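# Separate the phone from its case on the table

## Task

Remove the phone from its case and set the phone and the case down with a gap of at least a finger's width between them; both must rest there on their own without the robot holding them, and the grippers must be opened and withdrawn at the end.

## Robot and tools

Robot: two six-joint arms, left_arm and right_arm, each ending in a two-finger parallel gripper. The names are labels only and do not match sides of a camera picture. left_arm's base sits at (+0.043, +0.283, 0) m and right_arm's at (+0.036, -0.363, 0) m in the scene frame, both facing roughly along +x.

Frame: one shared scene frame. The origin lies on the tabletop midway between the arms, +x points out across the table, +z points up, and left_arm is on the +y side. Positions are in metres; orientations are unit quaternions written w first (qw, qx, qy, qz). The gripper's fingers extend along its own +z axis and close along its own y axis. The reported hand point (end_effector_position) sits between the finger pads, roughly 1 cm short of the fingertips.

The 16-number row: every command that moves an arm uses one row of 16 numbers covering both arms, even if only one moves. Order: left_arm x, y, z, qw, qx, qy, qz, opening, then right_arm x, y, z, qw, qx, qy, qz, opening. The x, y, z and quaternion are an absolute target pose of that gripper in the scene frame, not an offset. Opening runs from -1 (closed) to +1 (fully open, 0.094 m). A target more than 0.6 m from the arm's last reported position along any gripper axis is rejected and nothing is sent. An arm meant to stay still should receive, in every call, exactly the position and quaternion from the last result before it stopped, plus its intended opening. To hold a gripper's orientation steady, keep resending the same quaternion you chose rather than copying the drifting reported one.

execute_actions: argument actions is a list with at most one entry, and optional pictures (true/false). An empty list just reports the state. An action entry {"rows": [...], "steps": n} gives 1 to 15 rows and up to 15 control steps of 1/30 s; each row is one step, and the final row repeats if steps outnumber rows. A wait entry {"steps": n} (up to 300) sends nothing and returns when n steps have passed since the previous result, reply time included. Per step, the controller limits the commanded pose to within 70 mm and 16 degrees of the measured pose, so far targets need several calls; after an action ends the arm only continues to its last clipped pose.

move: argument target is one 16-number row as above; speed is optional, 0.002 to 0.5 m/s (default 0.25), with rotation capped at twice that in rad/s. Each gripper follows a straight line to its target, both finishing together, over 0.5 to 10 s; longer paths are cut off at 10 s. It does not avoid obstacles or the other arm. The opening is applied at the start. Faster moves and targets set deeper past a contact give harder impacts and presses.

wait: seconds from 0 to 10; the robot gets no new command.

zoom_image: camera is cam_high, cam_left_wrist or cam_right_wrist (each 504x504); region is [x0, y0, x1, y1] in pixels from the top-left corner, at most 504 by 504.

read_manual: returns only licence text; it does not help control.

finished_scene: argument scene is the number of the current scene; it ends and grades the scene irreversibly, so call it only after the phone and case lie apart and both grippers are open and away.

Reading results: the state line gives each gripper's position and quaternion as left_arm: ... | right_arm: .... Reported hand positions can be slightly wrong, more so at long reach, and arms tend to finish a centimetre or more below the commanded height. grip_measured is the finger opening on the command scale. A move adds a move: line with the outcome (done, off_target, moving, held, fault) plus any limits: paced means the sent pose was clipped, held means a safety check blocked steps. HELD marks control steps where your row was not fully sent; pose unreachable means the clearance check altered or blocked that arm's command. Hand target shows where the controller is now driving each gripper. FAULT and MOTOR HOT lines warn of stops; holding loads heats motors, with a warning at 75 °C and a 10 s stop at 90 °C.

Gripping: to hold something, command an opening below the current grip_measured; about 0.03 below is a firm grip, less is gentler. Pads press hard on first contact, and very thin parts are gripped weakly.

Joint limits (rad): waist -2.618 to 3.054, shoulder 0 to 3.142, elbow 0 to 3.142, wrist pitch and wrist yaw -1.571 to 1.571, wrist roll -2.094 to 2.094.

Avoid: pushing or dropping the phone or case off the table (instant failure), dropping or letting items slip, fast impacts, hard presses into the table or objects, and any collision or pressing between the two arms. Loose objects may occasionally be nudged by an outside disturbance, so recheck positions before finishing. A sensible order: look, approach above the phone with open fingers, lower gently, grip, lift it clear of the case (the other arm can steady the case), set it down a few centimetres away, open, and lift both grippers clear.

Each tool is called after "Call:" as name(argument=value, ...) on one line, values as JSON.

## Session

Call:
execute_actions(actions=[])

Scene clock: 0.00 s of 4200.00 s.
left_arm: end_effector_position=(+0.3397, +0.0658, +0.3217) grip_measured=+1.000 end_effector_quat_wxyz=(+0.501, -0.501, +0.667, -0.231) | right_arm: end_effector_position=(+0.6572, -0.5321, +0.2563) grip_measured=+1.000 end_effector_quat_wxyz=(+0.672, +0.023, +0.738, +0.050)
Joint positions: left_arm=[-1.09   1.512  1.545 -1.024 -1.084 -2.009  0.094] | right_arm=[-0.351  2.144  1.66   0.384 -0.422  0.065  0.094]
Joint velocities: left_arm=[-0.002 -0.027 -0.046  0.037 -0.022  0.051  0.   ] | right_arm=[ 0.002 -0.002 -0.007  0.022 -0.022 -0.037  0.   ]
Joint torques (N m, as the arm reports them, + toward a larger angle): no reading
Motor temperatures (°C, as the motors report them): left_arm=[28 31 28 30 29 29] | right_arm=[27 29 29 29 27 30]
Hand target (left_arm): +0.339, +0.070, +0.327; +0.507, -0.499, +0.665, -0.229
Hand target (right_arm): +0.656, -0.532, +0.267; +0.679, +0.020, +0.733, +0.048

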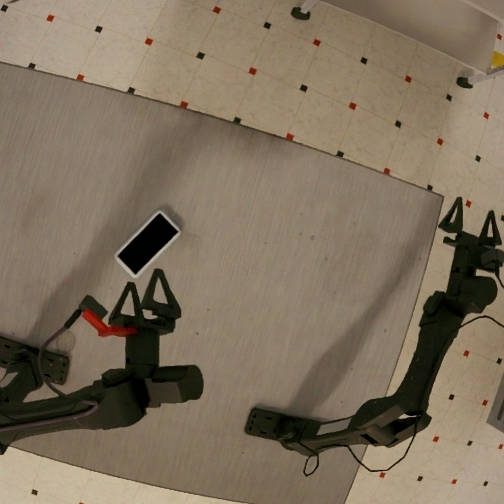

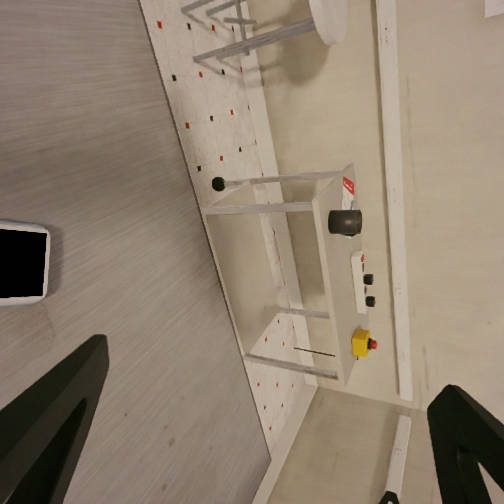

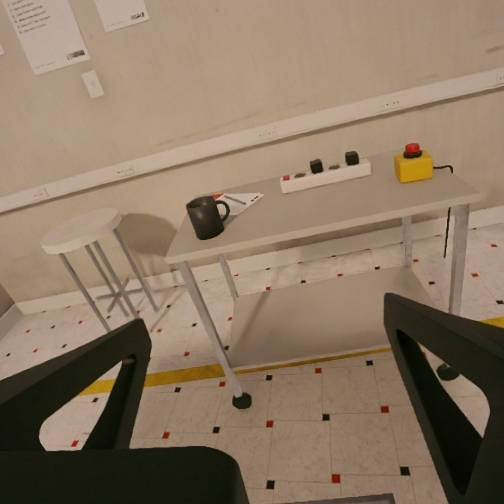

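Call:
zoom_image(camera="cam_high", region=[90, 180, 210, 300])

Call:
zoom_image(camera="cam_left_wrist", region=[0, 190, 140, 330])

Region (90, 180, 210, 300) of cam_high's 504x504 image, scaled by 4.200, with more detail than that image has.

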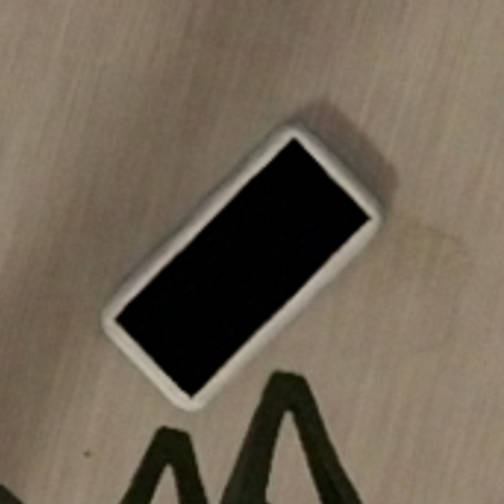

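Region (0, 190, 140, 330) of cam_left_wrist's 504x504 image, scaled by 3.600, with more detail than that image has.

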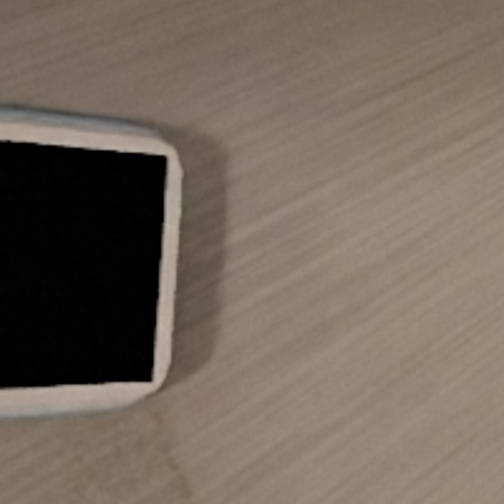

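Call:
move(target=[0.33,0.13,0.2,0,0.25,0.968,0,1,0.6572,-0.5321,0.2563,0.672,0.023,0.738,0.05,1])

Scene clock: 11.93 s of 4200.00 s.
left_arm: end_effector_position=(+0.3289, +0.1275, +0.1952) grip_measured=+1.000 end_effector_quat_wxyz=(+0.019, +0.256, +0.966, -0.012) | right_arm: end_effector_position=(+0.6572, -0.5321, +0.2563) grip_measured=+1.000 end_effector_quat_wxyz=(+0.672, +0.023, +0.738, +0.050)
Joint positions: left_arm=[-0.505  1.765  1.789 -1.551  0.015  0.026  0.094] | right_arm=[-0.351  2.144  1.66   0.384 -0.422  0.065  0.094]
Joint velocities: left_arm=[ 0.007  0.007 -0.007  0.007 -0.022 -0.022  0.   ] | right_arm=[-0.002  0.007  0.017 -0.007 -0.007  0.022  0.   ]
Joint torques (N m, as the arm reports them, + toward a larger angle): left_arm=[ 0.76 -8.47  7.62  0.43  0.    0.1 ] | right_arm=[  0.04 -10.21   8.33   2.04  -0.03   0.02]
Motor temperatures (°C, as the motors report them): left_arm=[28 32 29 31 30 29] | right_arm=[27 32 30 31 27 30]
Hand target (left_arm): +0.331, +0.131, +0.198; +0.018, +0.255, +0.967, -0.009
Hand target (right_arm): +0.657, -0.532, +0.256; +0.672, +0.023, +0.738, +0.050
Off the commanded pose (left_arm): 0.006 m, 3 deg.
Off the commanded pose (right_arm): 0.000 m, 0 deg.
joint sent to its limit (left arm) — the command would take joint 4 (wrist pitch) past its lower limit, so that joint was sent only as far as its limit.
After step 90, 4.30 s passed at rest.
move: off_target (left_arm)

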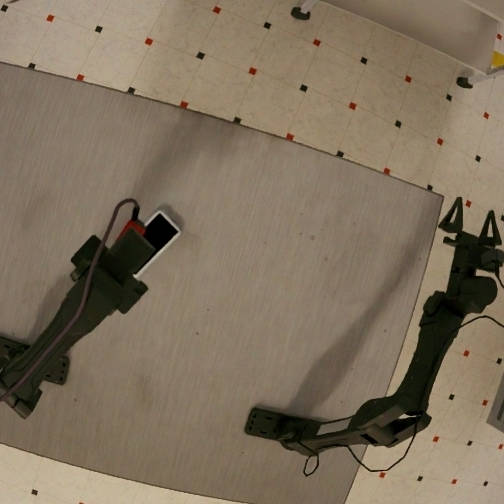

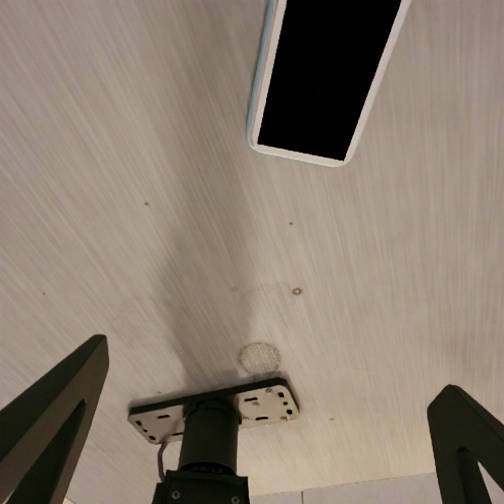

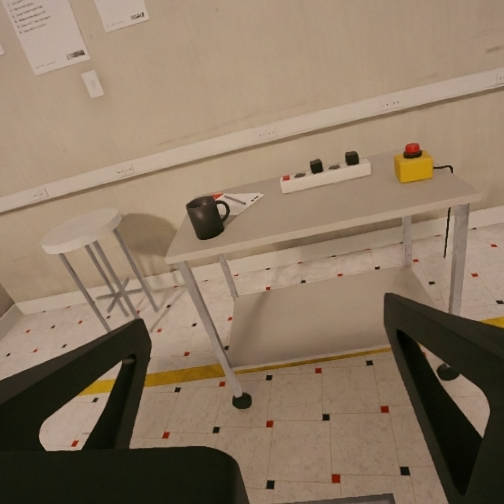

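Call:
move(target=[0.39,0.08,0.08,0,0.29,0.957,0,1,0.6572,-0.5321,0.2563,0.672,0.023,0.738,0.05,1])

Scene clock: 17.67 s of 4200.00 s.
left_arm: end_effector_position=(+0.3781, +0.0881, +0.0698) grip_measured=+1.000 end_effector_quat_wxyz=(-0.030, +0.282, +0.959, +0.001) | right_arm: end_effector_position=(+0.6572, -0.5321, +0.2563) grip_measured=+1.000 end_effector_quat_wxyz=(+0.672, +0.023, +0.738, +0.050)
Joint positions: left_arm=[-0.537  2.094  1.737 -1.274  0.012  0.05   0.094] | right_arm=[-0.351  2.144  1.66   0.384 -0.422  0.065  0.094]
Joint velocities: left_arm=[ 0.002  0.002 -0.022 -0.037  0.007 -0.007  0.   ] | right_arm=[-0.002 -0.002 -0.002 -0.037 -0.081 -0.022  0.   ]
Joint torques (N m, as the arm reports them, + toward a larger angle): left_arm=[ -0.69 -13.73   7.8    0.68  -0.09   0.15] | right_arm=[  0.03 -10.19   8.33   2.04  -0.03   0.01]
Motor temperatures (°C, as the motors report them): left_arm=[28 32 29 31 30 29] | right_arm=[27 32 30 32 27 30]
Hand target (left_arm): +0.389, +0.080, +0.080; +0.000, +0.290, +0.957, -0.000
Hand target (right_arm): +0.657, -0.532, +0.256; +0.672, +0.023, +0.738, +0.050
Off the commanded pose (left_arm): 0.018 m, 4 deg.
Off the commanded pose (right_arm): 0.000 m, 0 deg.
After step 90, 1.63 s passed at rest.
move: off_target (left_arm)

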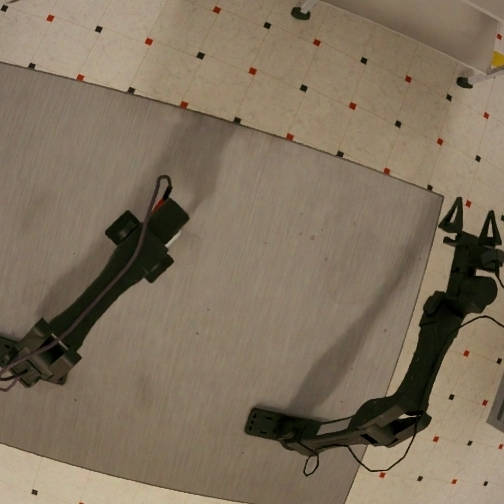

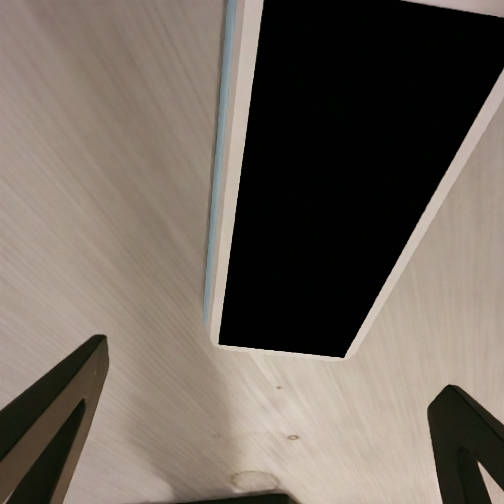

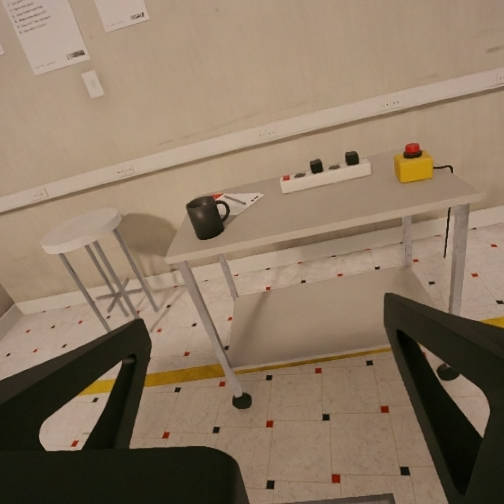

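Call:
move(target=[0.405,0.065,0.065,0,0.30,0.954,0,1,0.36,-0.17,0.09,0.56,-0.40,0.66,0.32,1])

Scene clock: 27.60 s of 4200.00 s.
left_arm: end_effector_position=(+0.3944, +0.0738, +0.0625) grip_measured=+1.000 end_effector_quat_wxyz=(-0.021, +0.292, +0.956, +0.000) | right_arm: end_effector_position=(+0.3555, -0.1768, +0.1026) grip_measured=+1.000 end_effector_quat_wxyz=(+0.560, -0.399, +0.655, +0.313)
Joint positions: left_arm=[-0.548  2.166  1.821 -1.265  0.01   0.058  0.094] | right_arm=[ 0.168  1.709  0.359  1.061 -0.898 -0.266  0.094]
Joint velocities: left_arm=[ 0.007 -0.012 -0.017  0.007  0.007  0.037  0.   ] | right_arm=[-0.007 -0.007 -0.017 -0.007  0.007 -0.022  0.   ]
Joint torques (N m, as the arm reports them, + toward a larger angle): left_arm=[ -0.88 -12.75   8.17   0.69  -0.07   0.1 ] | right_arm=[ 0.58 -3.47  3.54  1.91 -0.08 -0.02]
Motor temperatures (°C, as the motors report them): left_arm=[28 34 30 31 30 29] | right_arm=[27 33 30 33 27 30]
Hand target (left_arm): +0.404, +0.065, +0.065; +0.000, +0.300, +0.954, +0.000
Hand target (right_arm): +0.350, -0.175, +0.096; +0.554, -0.401, +0.659, +0.314
Off the commanded pose (left_arm): 0.014 m, 3 deg.
Off the commanded pose (right_arm): 0.015 m, 1 deg.
After step 90, 4.23 s passed at rest.
move: off_target (left_arm, right_arm)

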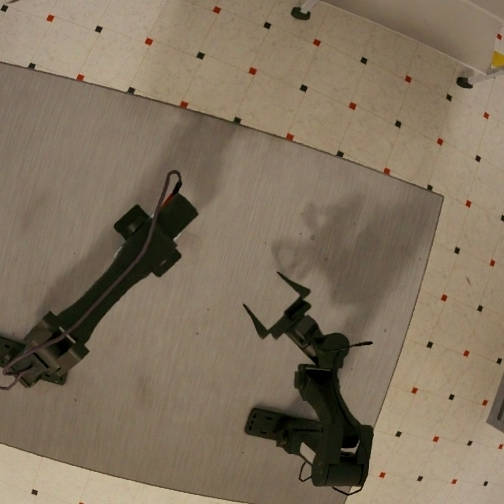

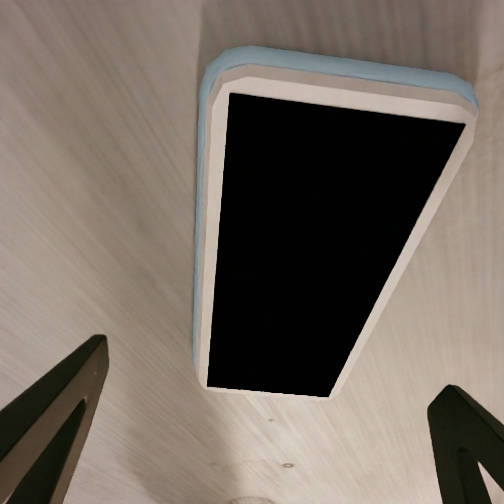

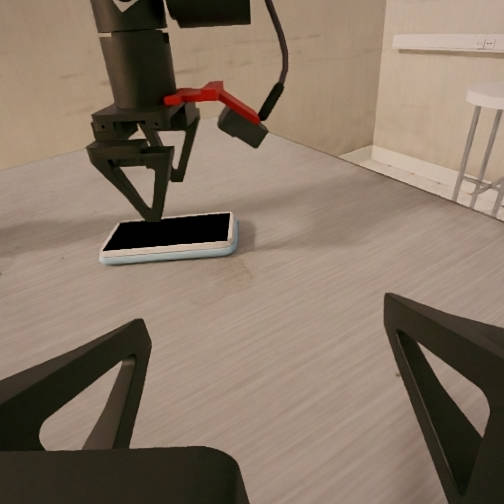

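Call:
zoom_image(camera="cam_right_wrist", region=[80, 140, 260, 290])

Region (80, 140, 260, 290) of cam_right_wrist's 504x504 image, scaled by 2.800, with more detail than that image has.

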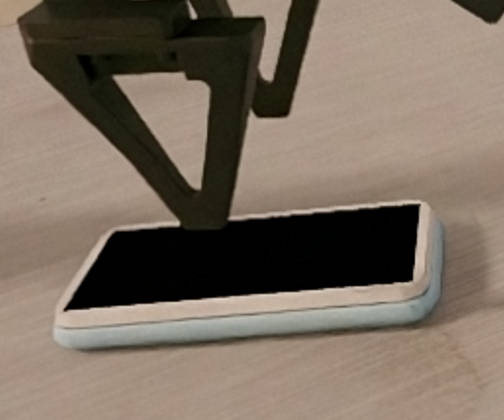

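Call:
move(target=[0.42,0.052,0.042,0,0.31,0.951,0,1,0.3555,-0.1768,0.1026,0.56,-0.399,0.655,0.313,1], speed=0.05)

Call:
zoom_image(camera="cam_right_wrist", region=[80, 140, 260, 290])

Scene clock: 36.77 s of 4200.00 s.
left_arm: end_effector_position=(+0.4090, +0.0608, +0.0387) grip_measured=+1.000 end_effector_quat_wxyz=(-0.022, +0.302, +0.953, +0.000) | right_arm: end_effector_position=(+0.3557, -0.1768, +0.1029) grip_measured=+1.000 end_effector_quat_wxyz=(+0.561, -0.400, +0.655, +0.312)
Joint positions: left_arm=[-0.556  2.265  1.887 -1.236  0.01   0.071  0.094] | right_arm=[ 0.168  1.709  0.359  1.064 -0.898 -0.266  0.094]
Joint velocities: left_arm=[-0.017  0.002 -0.007 -0.095 -0.022 -0.007  0.   ] | right_arm=[-0.002  0.007  0.002 -0.022 -0.037 -0.007  0.   ]
Joint torques (N m, as the arm reports them, + toward a larger angle): left_arm=[ -0.8  -13.35   8.23   0.71  -0.09   0.07] | right_arm=[ 0.04 -4.22  5.    1.83 -0.15  0.04]
Motor temperatures (°C, as the motors report them): left_arm=[28 35 31 31 30 29] | right_arm=[27 31 30 33 27 30]
Hand target (left_arm): +0.419, +0.052, +0.042; +0.000, +0.310, +0.951, +0.000
Hand target (right_arm): +0.356, -0.177, +0.103; +0.560, -0.399, +0.655, +0.313
Off the commanded pose (left_arm): 0.015 m, 3 deg.
Off the commanded pose (right_arm): 0.000 m, 0 deg.
After step 90, 5.00 s passed at rest.
move: off_target (left_arm)

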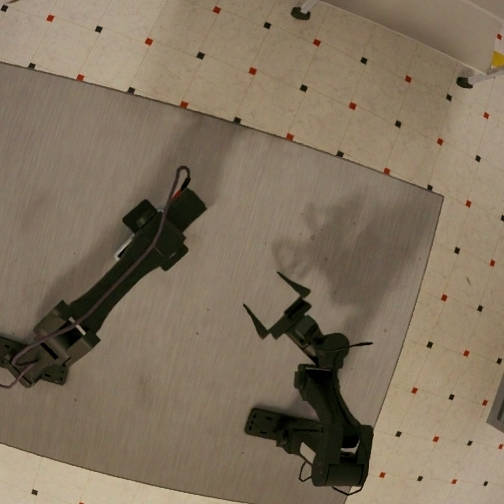

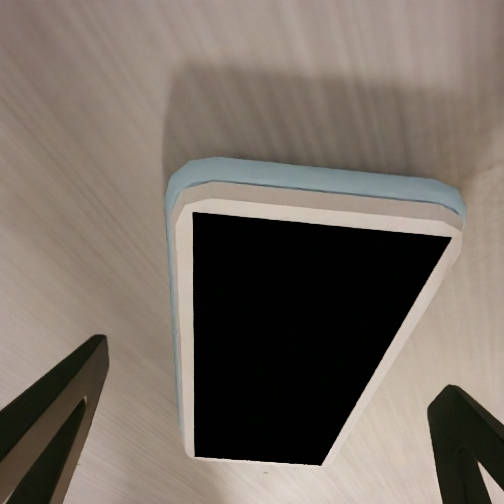

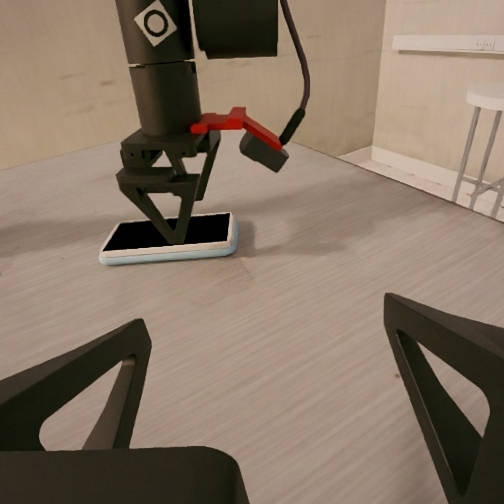

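Region (80, 140, 260, 290) of cam_right_wrist's 504x504 image, scaled by 2.800, with more detail than that image has.

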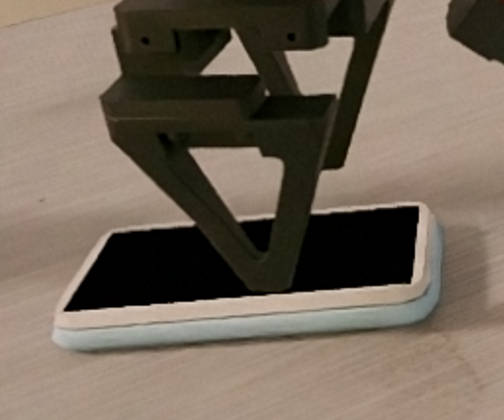

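Call:
move(target=[0.42,0.052,0.029,0,0.31,0.951,0,0.9,0.3555,-0.1768,0.1026,0.56,-0.399,0.655,0.313,1], speed=0.02)

Call:
zoom_image(camera="cam_right_wrist", region=[80, 140, 260, 290])

Scene clock: 47.80 s of 4200.00 s.
left_arm: end_effector_position=(+0.4180, +0.0554, +0.0385) grip_measured=+0.903 end_effector_quat_wxyz=(-0.001, +0.303, +0.953, -0.005) | right_arm: end_effector_position=(+0.3557, -0.1768, +0.1029) grip_measured=+1.000 end_effector_quat_wxyz=(+0.561, -0.400, +0.655, +0.312)
Joint positions: left_arm=[-0.556  2.265  1.887 -1.193  0.01   0.072  0.089] | right_arm=[ 0.168  1.709  0.359  1.064 -0.898 -0.266  0.094]
Joint velocities: left_arm=[ 0.007  0.002 -0.007 -0.007 -0.037  0.022  0.   ] | right_arm=[-0.012 -0.007 -0.002  0.051 -0.007 -0.081  0.   ]
Joint torques (N m, as the arm reports them, + toward a larger angle): left_arm=[ -0.82 -12.64   5.44   0.81  -0.08   0.12] | right_arm=[ 0.01 -4.23  5.01  1.83 -0.15  0.03]
Motor temperatures (°C, as the motors report them): left_arm=[28 36 31 31 30 29] | right_arm=[27 31 30 33 27 30]
Hand target (left_arm): +0.420, +0.052, +0.029; -0.000, +0.310, +0.951, +0.000
Hand target (right_arm): +0.355, -0.177, +0.103; +0.560, -0.399, +0.655, +0.313
Off the commanded pose (left_arm): 0.010 m, 1 deg.
Off the commanded pose (right_arm): 0.000 m, 0 deg.
After step 90, 6.60 s passed at rest.
move: done

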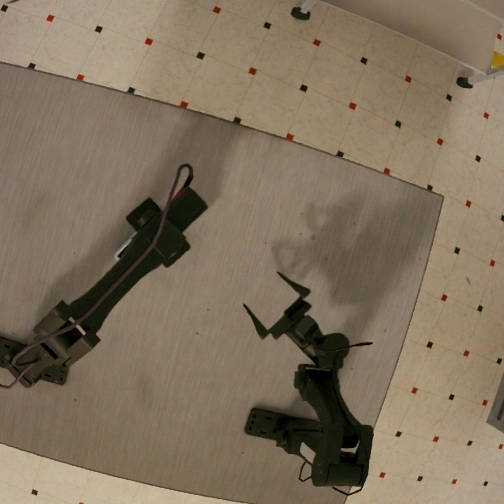

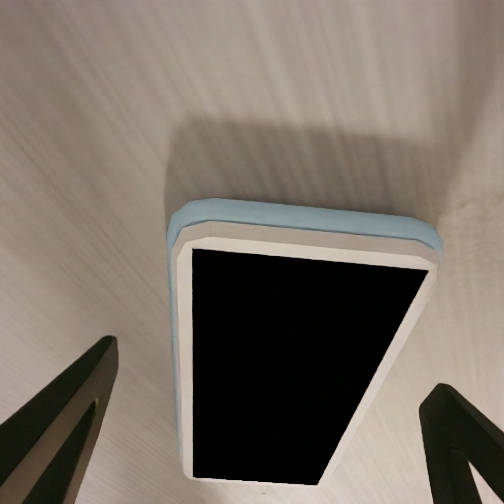

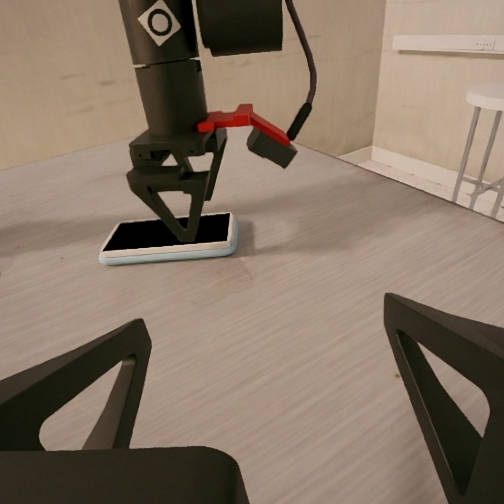

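Region (80, 140, 260, 290) of cam_right_wrist's 504x504 image, scaled by 2.800, with more detail than that image has.

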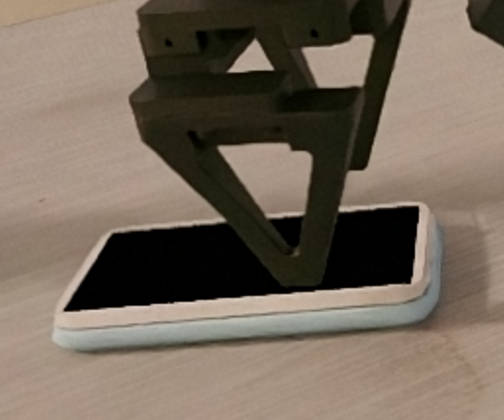

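Call:
move(target=[0.40,0.064,0.022,0,0.31,0.951,0,1,0.3555,-0.1768,0.1026,0.56,-0.399,0.655,0.313,1], speed=0.03)

Call:
zoom_image(camera="cam_right_wrist", region=[80, 140, 260, 290])

Scene clock: 57.47 s of 4200.00 s.
left_arm: end_effector_position=(+0.3965, +0.0684, +0.0133) grip_measured=+1.000 end_effector_quat_wxyz=(-0.024, +0.303, +0.953, +0.001) | right_arm: end_effector_position=(+0.3557, -0.1768, +0.1029) grip_measured=+1.000 end_effector_quat_wxyz=(+0.561, -0.400, +0.655, +0.312)
Joint positions: left_arm=[-0.556  2.229  1.725 -1.113  0.01   0.072  0.094] | right_arm=[ 0.168  1.709  0.359  1.064 -0.898 -0.266  0.094]
Joint velocities: left_arm=[-0.012 -0.002  0.012  0.051  0.051 -0.037  0.   ] | right_arm=[-0.007 -0.002 -0.007  0.022  0.081 -0.022  0.   ]
Joint torques (N m, as the arm reports them, + toward a larger angle): left_arm=[ -0.71 -16.95   4.33   0.71  -0.07   0.13] | right_arm=[ 0.03 -4.22  5.    1.82 -0.14  0.04]
Motor temperatures (°C, as the motors report them): left_arm=[28 37 30 31 30 29] | right_arm=[27 31 30 34 27 30]
Hand target (left_arm): +0.400, +0.064, +0.022; -0.001, +0.310, +0.951, +0.000
Hand target (right_arm): +0.355, -0.177, +0.103; +0.560, -0.399, +0.655, +0.313
Off the commanded pose (left_arm): 0.010 m, 3 deg.
Off the commanded pose (right_arm): 0.000 m, 0 deg.
After step 90, 5.57 s passed at rest.
move: off_target (left_arm)

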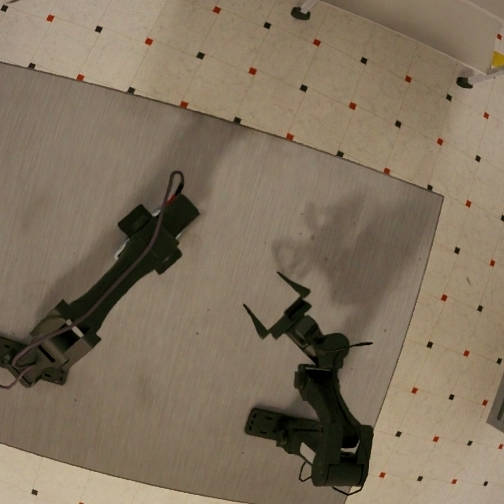

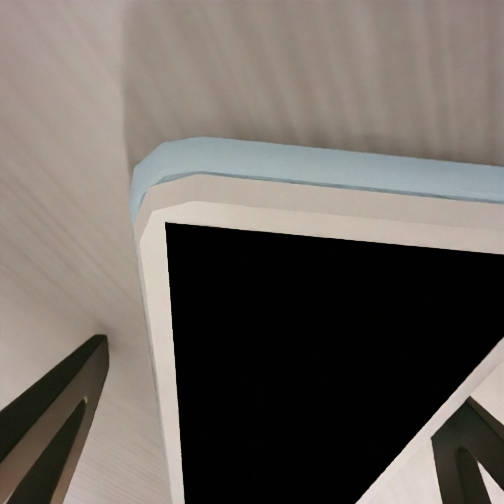

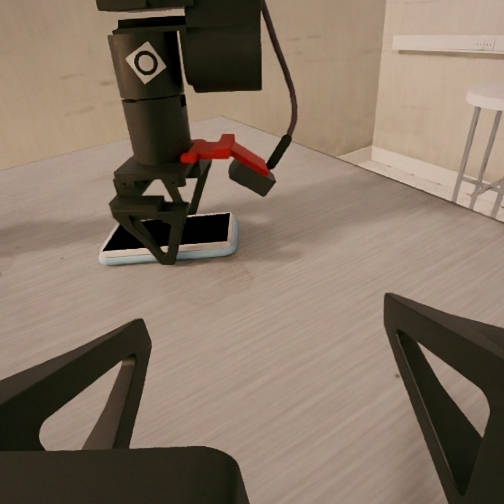

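Region (80, 140, 260, 290) of cam_right_wrist's 504x504 image, scaled by 2.800, with more detail than that image has.

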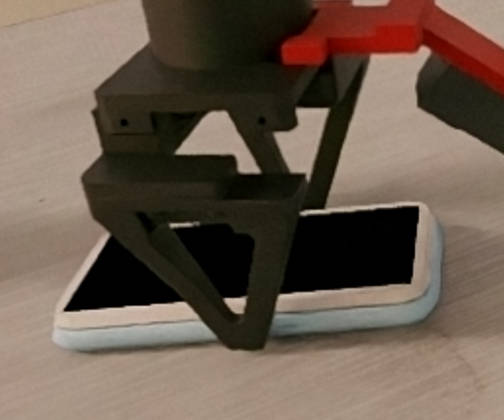

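Call:
move(target=[0.397,0.058,0.030,0,0.31,0.951,0,1,0.3555,-0.1768,0.1026,0.56,-0.399,0.655,0.313,1], speed=0.02)

Call:
zoom_image(camera="cam_right_wrist", region=[80, 140, 260, 290])

Scene clock: 62.73 s of 4200.00 s.
left_arm: end_effector_position=(+0.3946, +0.0623, +0.0132) grip_measured=+1.000 end_effector_quat_wxyz=(-0.021, +0.308, +0.951, +0.000) | right_arm: end_effector_position=(+0.3557, -0.1768, +0.1029) grip_measured=+1.000 end_effector_quat_wxyz=(+0.561, -0.400, +0.655, +0.312)
Joint positions: left_arm=[-0.571  2.229  1.724 -1.106  0.01   0.068  0.094] | right_arm=[ 0.168  1.709  0.359  1.064 -0.898 -0.266  0.094]
Joint velocities: left_arm=[-0.017 -0.007  0.007  0.007 -0.066 -0.066  0.   ] | right_arm=[-0.002 -0.007 -0.007  0.007 -0.007  0.051  0.   ]
Joint torques (N m, as the arm reports them, + toward a larger angle): left_arm=[ -0.51 -17.45   5.98   0.46  -0.08   0.01] | right_arm=[ 0.04 -4.23  4.99  1.82 -0.15  0.04]
Motor temperatures (°C, as the motors report them): left_arm=[28 38 30 31 30 29] | right_arm=[27 30 30 34 27 30]
Hand target (left_arm): +0.397, +0.058, +0.030; -0.000, +0.310, +0.951, +0.000
Hand target (right_arm): +0.355, -0.177, +0.103; +0.560, -0.399, +0.655, +0.313
Off the commanded pose (left_arm): 0.018 m, 2 deg.
Off the commanded pose (right_arm): 0.000 m, 0 deg.
After step 90, 0.97 s passed at rest.
move: off_target (left_arm)

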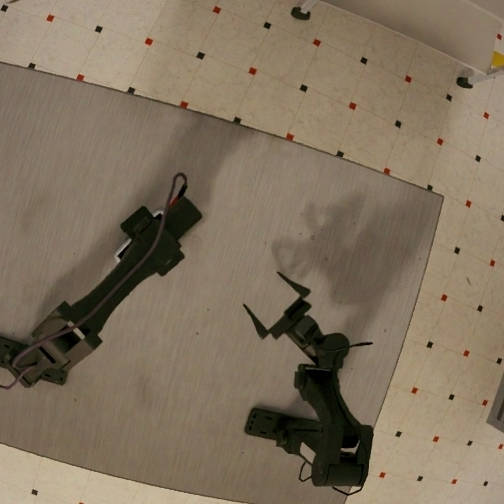

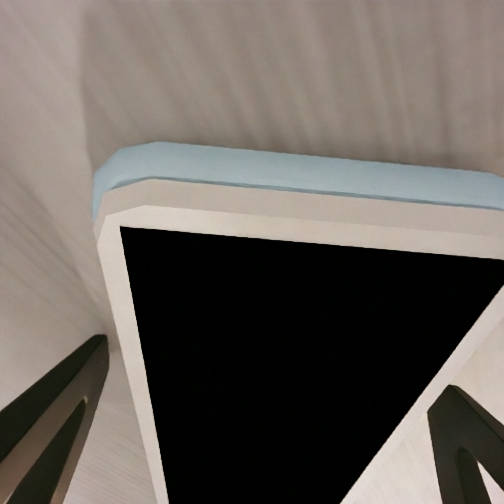

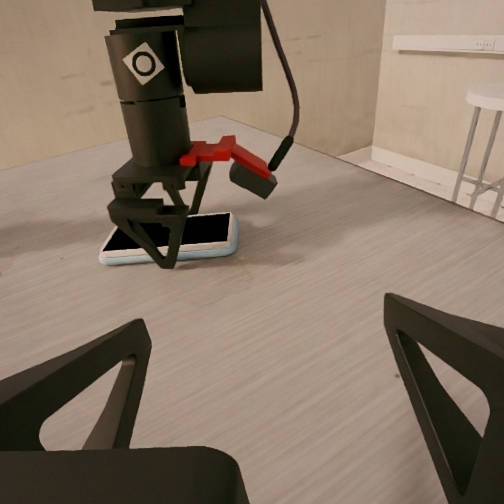

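Region (80, 140, 260, 290) of cam_right_wrist's 504x504 image, scaled by 2.800, with more detail than that image has.

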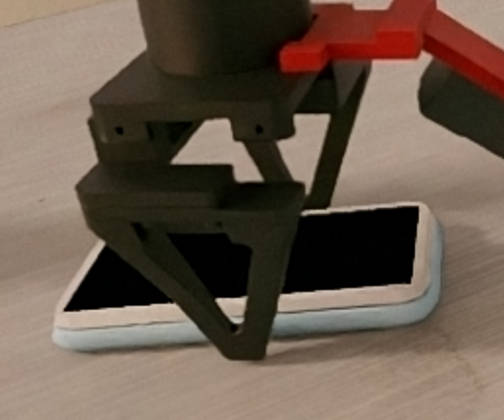

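Centered now; raise.

Call:
move(target=[0.397,0.058,0.041,0,0.31,0.951,0,1,0.3555,-0.1768,0.1026,0.56,-0.399,0.655,0.313,1], speed=0.02)

Call:
zoom_image(camera="cam_right_wrist", region=[80, 140, 260, 290])

Scene clock: 68.30 s of 4200.00 s.
left_arm: end_effector_position=(+0.3921, +0.0639, +0.0215) grip_measured=+1.000 end_effector_quat_wxyz=(-0.020, +0.308, +0.951, +0.000) | right_arm: end_effector_position=(+0.3557, -0.1768, +0.1029) grip_measured=+1.000 end_effector_quat_wxyz=(+0.561, -0.400, +0.655, +0.312)
Joint positions: left_arm=[-0.571  2.209  1.724 -1.126  0.01   0.067  0.094] | right_arm=[ 0.168  1.709  0.359  1.064 -0.898 -0.266  0.094]
Joint velocities: left_arm=[ 0.002 -0.017 -0.017 -0.051 -0.081  0.007  0.   ] | right_arm=[-0.017  0.012 -0.012  0.022 -0.022  0.022  0.   ]
Joint torques (N m, as the arm reports them, + toward a larger angle): left_arm=[ -0.89 -16.66   8.1    0.3   -0.05  -0.01] | right_arm=[ 0.01 -4.24  5.03  1.83 -0.15  0.04]
Motor temperatures (°C, as the motors report them): left_arm=[28 39 30 31 30 29] | right_arm=[27 30 30 34 27 30]
Hand target (left_arm): +0.397, +0.058, +0.041; +0.000, +0.310, +0.951, -0.000
Hand target (right_arm): +0.355, -0.177, +0.103; +0.560, -0.399, +0.655, +0.313
Off the commanded pose (left_arm): 0.021 m, 2 deg.
Off the commanded pose (right_arm): 0.000 m, 0 deg.
After step 90, 0.87 s passed at rest.
move: off_target (left_arm)

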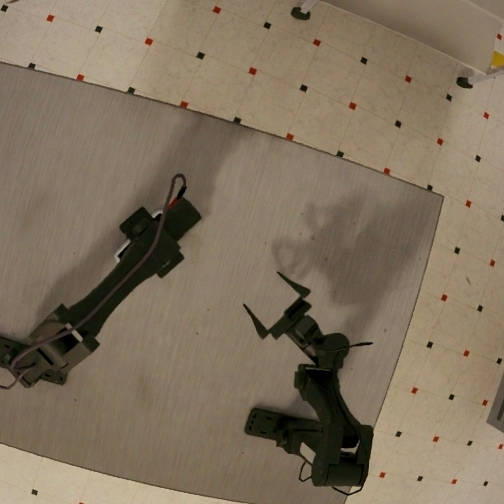

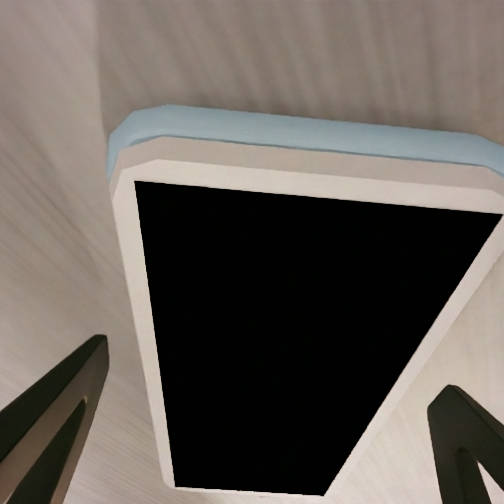

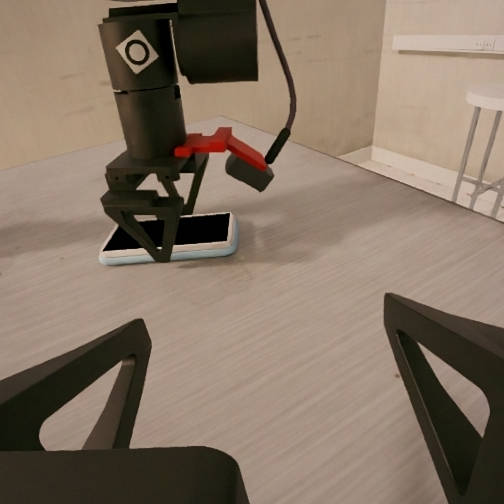

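Region (80, 140, 260, 290) of cam_right_wrist's 504x504 image, scaled by 2.800, with more detail than that image has.

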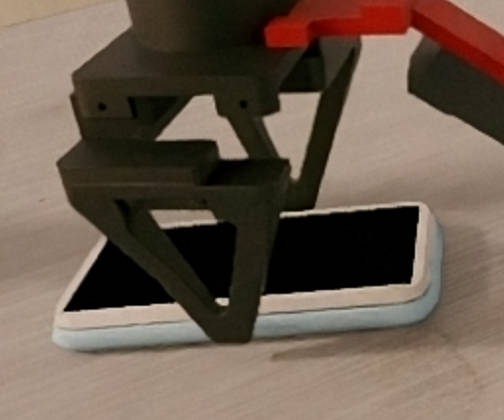

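Close gradually with the same pose target.

Call:
execute_actions(actions=[{"rows":[[0.397,0.058,0.041,0,0.31,0.951,0,0.62,0.3555,-0.1768,0.1026,0.56,-0.399,0.655,0.313,1]]}])

Call:
zoom_image(camera="cam_right_wrist", region=[80, 140, 260, 290])

Scene clock: 71.77 s of 4200.00 s.
left_arm: end_effector_position=(+0.3923, +0.0648, +0.0215) grip_measured=+0.623 end_effector_quat_wxyz=(-0.020, +0.307, +0.951, +0.003) | right_arm: end_effector_position=(+0.3557, -0.1768, +0.1029) grip_measured=+1.000 end_effector_quat_wxyz=(+0.561, -0.400, +0.655, +0.312)
Joint positions: left_arm=[-0.571  2.209  1.724 -1.127  0.004  0.067  0.076] | right_arm=[ 0.168  1.709  0.359  1.064 -0.898 -0.266  0.094]
Joint velocities: left_arm=[ 0.012  0.007 -0.007 -0.037  0.037  0.037  0.   ] | right_arm=[ 0.002  0.007 -0.012 -0.081 -0.037 -0.022  0.   ]
Joint torques (N m, as the arm reports them, + toward a larger angle): left_arm=[ -0.52 -16.58   8.17   0.27  -0.02  -0.01] | right_arm=[ 0.02 -4.25  5.03  1.82 -0.15  0.04]
Motor temperatures (°C, as the motors report them): left_arm=[28 40 31 31 30 29] | right_arm=[27 30 30 34 27 30]
Hand target (left_arm): +0.397, +0.058, +0.041; +0.000, +0.310, +0.951, -0.000
Hand target (right_arm): +0.355, -0.177, +0.103; +0.560, -0.399, +0.655, +0.313
Off the commanded pose (left_arm): 0.021 m, 2 deg.
Off the commanded pose (right_arm): 0.000 m, 0 deg.
Steps of this call (steps 1 to 89: nothing new was sent; steps 90 to 104: all 15 steps of this action). Readings (end_effector_position):
90: left_arm (+0.3918, +0.0640, +0.0215) | right_arm (+0.3557, -0.1768, +0.1029)
91: left_arm (+0.3918, +0.0640, +0.0215) | right_arm (+0.3557, -0.1768, +0.1029)
93: left_arm (+0.3922, +0.0647, +0.0215) | right_arm (+0.3557, -0.1768, +0.1029)
97: left_arm (+0.3923, +0.0648, +0.0215) | right_arm (+0.3557, -0.1768, +0.1029)
104: the state above

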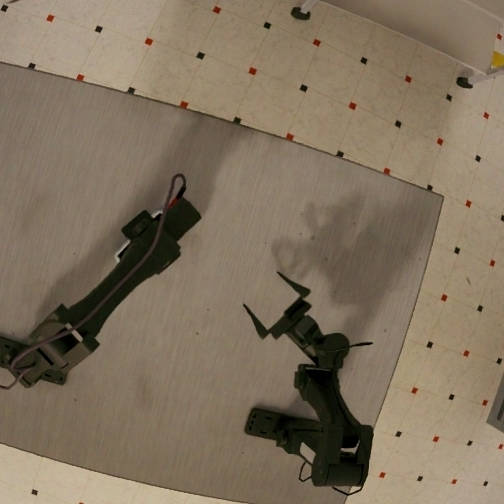

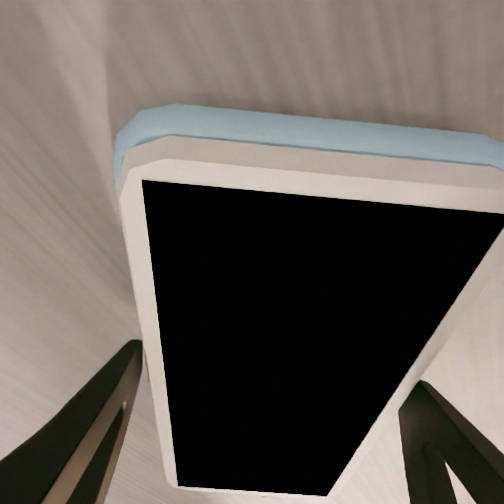

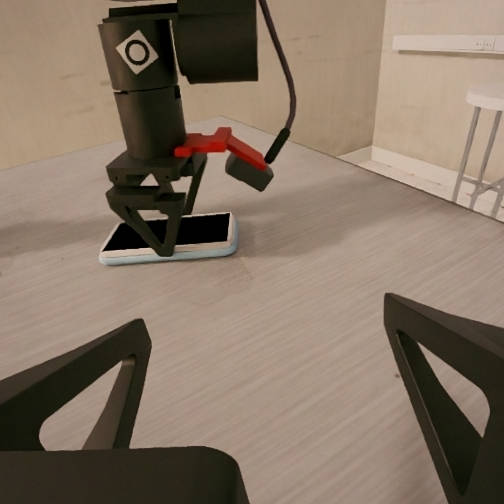

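Region (80, 140, 260, 290) of cam_right_wrist's 504x504 image, scaled by 2.800, with more detail than that image has.

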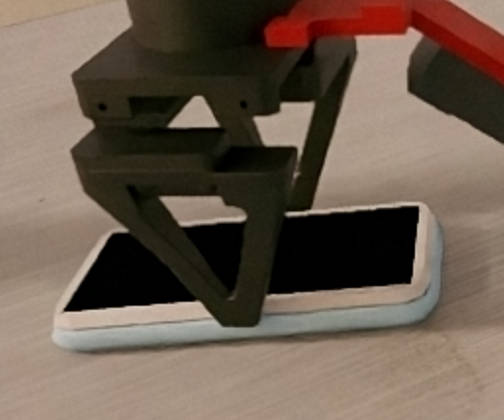

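Good height.

Call:
execute_actions(actions=[{"rows":[[0.397,0.058,0.041,0,0.31,0.951,0,0.52,0.3555,-0.1768,0.1026,0.56,-0.399,0.655,0.313,1]]}])

Scene clock: 74.30 s of 4200.00 s.
left_arm: end_effector_position=(+0.3925, +0.0653, +0.0215) grip_measured=+0.528 end_effector_quat_wxyz=(-0.020, +0.307, +0.951, +0.004) | right_arm: end_effector_position=(+0.3557, -0.1768, +0.1029) grip_measured=+1.000 end_effector_quat_wxyz=(+0.561, -0.400, +0.655, +0.312)
Joint positions: left_arm=[-0.571  2.209  1.724 -1.128  0.002  0.067  0.072] | right_arm=[ 0.168  1.709  0.359  1.064 -0.898 -0.266  0.094]
Joint velocities: left_arm=[ 0.002 -0.002  0.012 -0.007  0.022 -0.022  0.001] | right_arm=[ 0.007 -0.012  0.002 -0.022 -0.051 -0.125  0.   ]
Joint torques (N m, as the arm reports them, + toward a larger angle): left_arm=[ -0.78 -16.44   8.22   0.28   0.04  -0.04] | right_arm=[ 0.02 -4.23  5.01  1.82 -0.15  0.04]
Motor temperatures (°C, as the motors report them): left_arm=[28 40 31 31 30 29] | right_arm=[27 30 30 34 27 30]
Hand target (left_arm): +0.397, +0.058, +0.041; +0.000, +0.310, +0.951, +0.000
Hand target (right_arm): +0.355, -0.177, +0.103; +0.560, -0.399, +0.655, +0.313
Off the commanded pose (left_arm): 0.021 m, 2 deg.
Off the commanded pose (right_arm): 0.000 m, 0 deg.
Steps of this call (steps 1 to 61: nothing new was sent; steps 62 to 76: all 15 steps of this action). Readings (end_effector_position):
62: left_arm (+0.3925, +0.0651, +0.0215) | right_arm (+0.3557, -0.1768, +0.1029)
63: left_arm (+0.3925, +0.0651, +0.0215) | right_arm (+0.3557, -0.1768, +0.1029)
65: left_arm (+0.3925, +0.0653, +0.0215) | right_arm (+0.3557, -0.1768, +0.1029)
69: left_arm (+0.3925, +0.0653, +0.0215) | right_arm (+0.3557, -0.1768, +0.1029)
76: the state above

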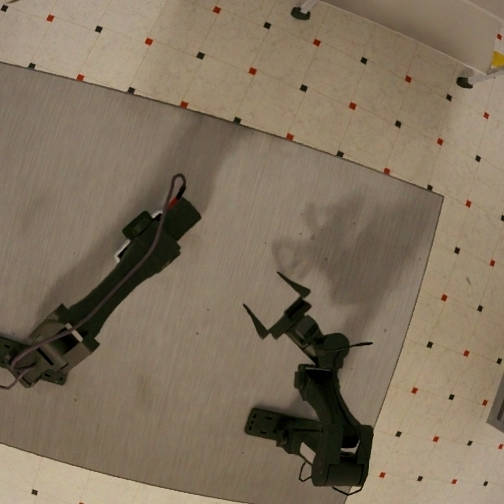

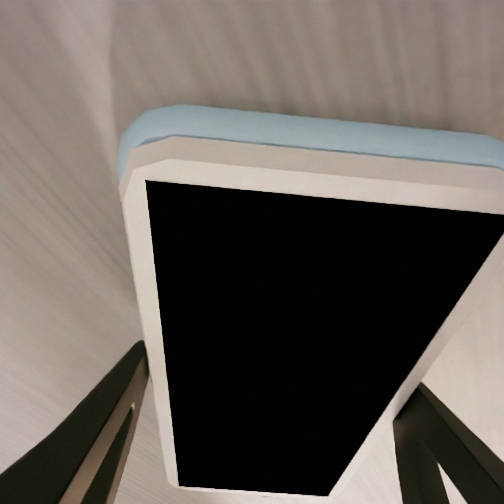

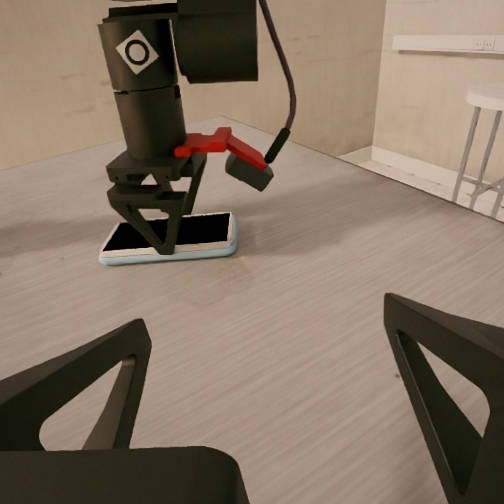

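Call:
execute_actions(actions=[{"rows":[[0.397,0.058,0.041,0,0.31,0.951,0,0.48,0.3555,-0.1768,0.1026,0.56,-0.399,0.655,0.313,1]]}], pictures=false)

Call:
move(target=[0.395,0.062,0.07,0,0.31,0.951,0,0.48,0.3555,-0.1768,0.1026,0.56,-0.399,0.655,0.313,1], speed=0.04)

Scene clock: 80.77 s of 4200.00 s.
left_arm: end_effector_position=(+0.3926, +0.0654, +0.0215) grip_measured=+0.494 end_effector_quat_wxyz=(-0.020, +0.307, +0.951, +0.005) | right_arm: end_effector_position=(+0.3557, -0.1768, +0.1029) grip_measured=+1.000 end_effector_quat_wxyz=(+0.561, -0.400, +0.655, +0.312)
Joint positions: left_arm=[-0.571  2.209  1.724 -1.128  0.001  0.067  0.07 ] | right_arm=[ 0.168  1.709  0.359  1.064 -0.898 -0.266  0.094]
Joint velocities: left_arm=[-0.022 -0.007 -0.012  0.022 -0.066 -0.022 -0.   ] | right_arm=[-0.002 -0.007  0.002  0.066  0.007  0.022  0.   ]
Joint torques (N m, as the arm reports them, + toward a larger angle): left_arm=[ -0.73 -16.39   8.32   0.29   0.03   0.  ] | right_arm=[ 0.03 -4.24  5.01  1.83 -0.15  0.04]
Motor temperatures (°C, as the motors report them): left_arm=[28 41 31 31 30 29] | right_arm=[27 30 30 34 27 30]
Hand target (left_arm): +0.397, +0.058, +0.041; +0.000, +0.310, +0.951, +0.000
Hand target (right_arm): +0.355, -0.177, +0.103; +0.560, -0.399, +0.655, +0.313
Off the commanded pose (left_arm): 0.021 m, 2 deg.
Off the commanded pose (right_arm): 0.000 m, 0 deg.
Steps of this call (steps 1 to 90: nothing new was sent; then 2.97 s passed at rest; steps 91 to 105: all 15 steps of this action). Readings (end_effector_position):
91: left_arm (+0.3925, +0.0653, +0.0215) | right_arm (+0.3557, -0.1768, +0.1029)
92: left_arm (+0.3925, +0.0653, +0.0215) | right_arm (+0.3557, -0.1768, +0.1029)
94: left_arm (+0.3926, +0.0654, +0.0215) | right_arm (+0.3557, -0.1768, +0.1029)
98: left_arm (+0.3926, +0.0654, +0.0215) | right_arm (+0.3557, -0.1768, +0.1029)
105: the state above

Scene clock: 82.53 s of 4200.00 s.
left_arm: end_effector_position=(+0.3912, +0.0663, +0.0462) grip_measured=+0.493 end_effector_quat_wxyz=(-0.022, +0.307, +0.951, +0.005) | right_arm: end_effector_position=(+0.3557, -0.1768, +0.1029) grip_measured=+1.000 end_effector_quat_wxyz=(+0.561, -0.400, +0.655, +0.312)
Joint positions: left_arm=[-0.571  2.185  1.785 -1.216  0.001  0.067  0.07 ] | right_arm=[ 0.168  1.709  0.359  1.064 -0.898 -0.266  0.094]
Joint velocities: left_arm=[-0.017 -0.007  0.012 -0.081  0.022  0.022 -0.003] | right_arm=[ 0.007  0.017  0.017 -0.007  0.022  0.022  0.   ]
Joint torques (N m, as the arm reports them, + toward a larger angle): left_arm=[ -0.5  -16.87   8.41   0.25   0.03   0.07] | right_arm=[ 0.04 -4.22  5.02  1.81 -0.15  0.03]
Motor temperatures (°C, as the motors report them): left_arm=[28 41 31 31 30 29] | right_arm=[27 30 30 34 27 30]
Hand target (left_arm): +0.395, +0.062, +0.070; +0.000, +0.310, +0.951, +0.000
Hand target (right_arm): +0.355, -0.177, +0.103; +0.560, -0.399, +0.655, +0.313
Off the commanded pose (left_arm): 0.024 m, 3 deg.
Off the commanded pose (right_arm): 0.000 m, 0 deg.
move: off_target (left_arm)

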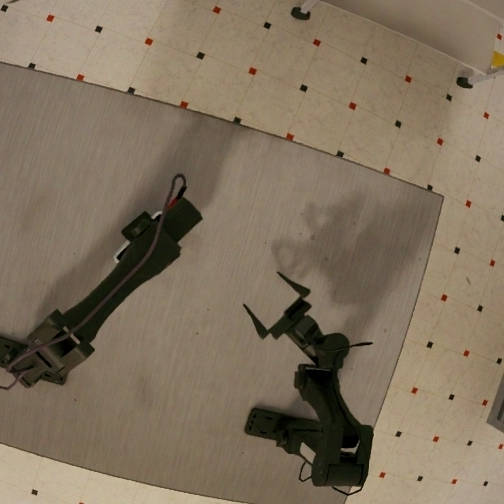

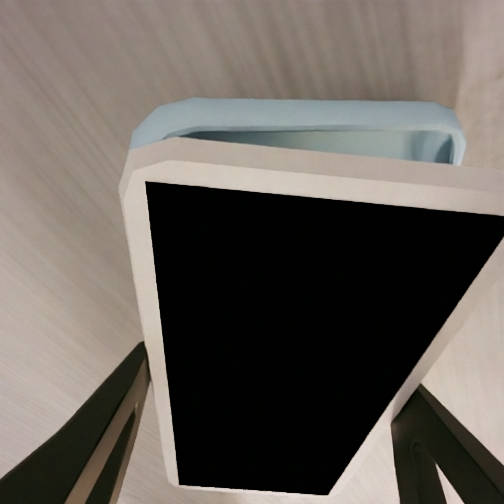

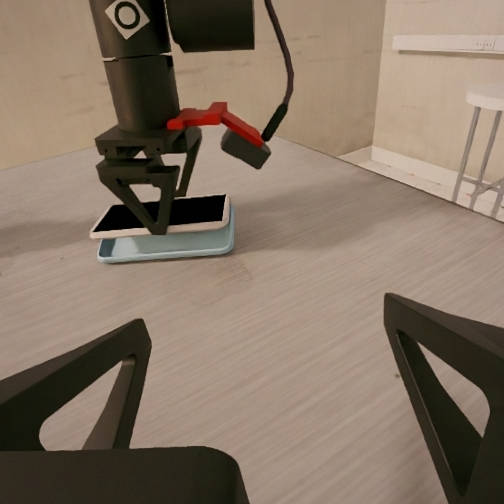

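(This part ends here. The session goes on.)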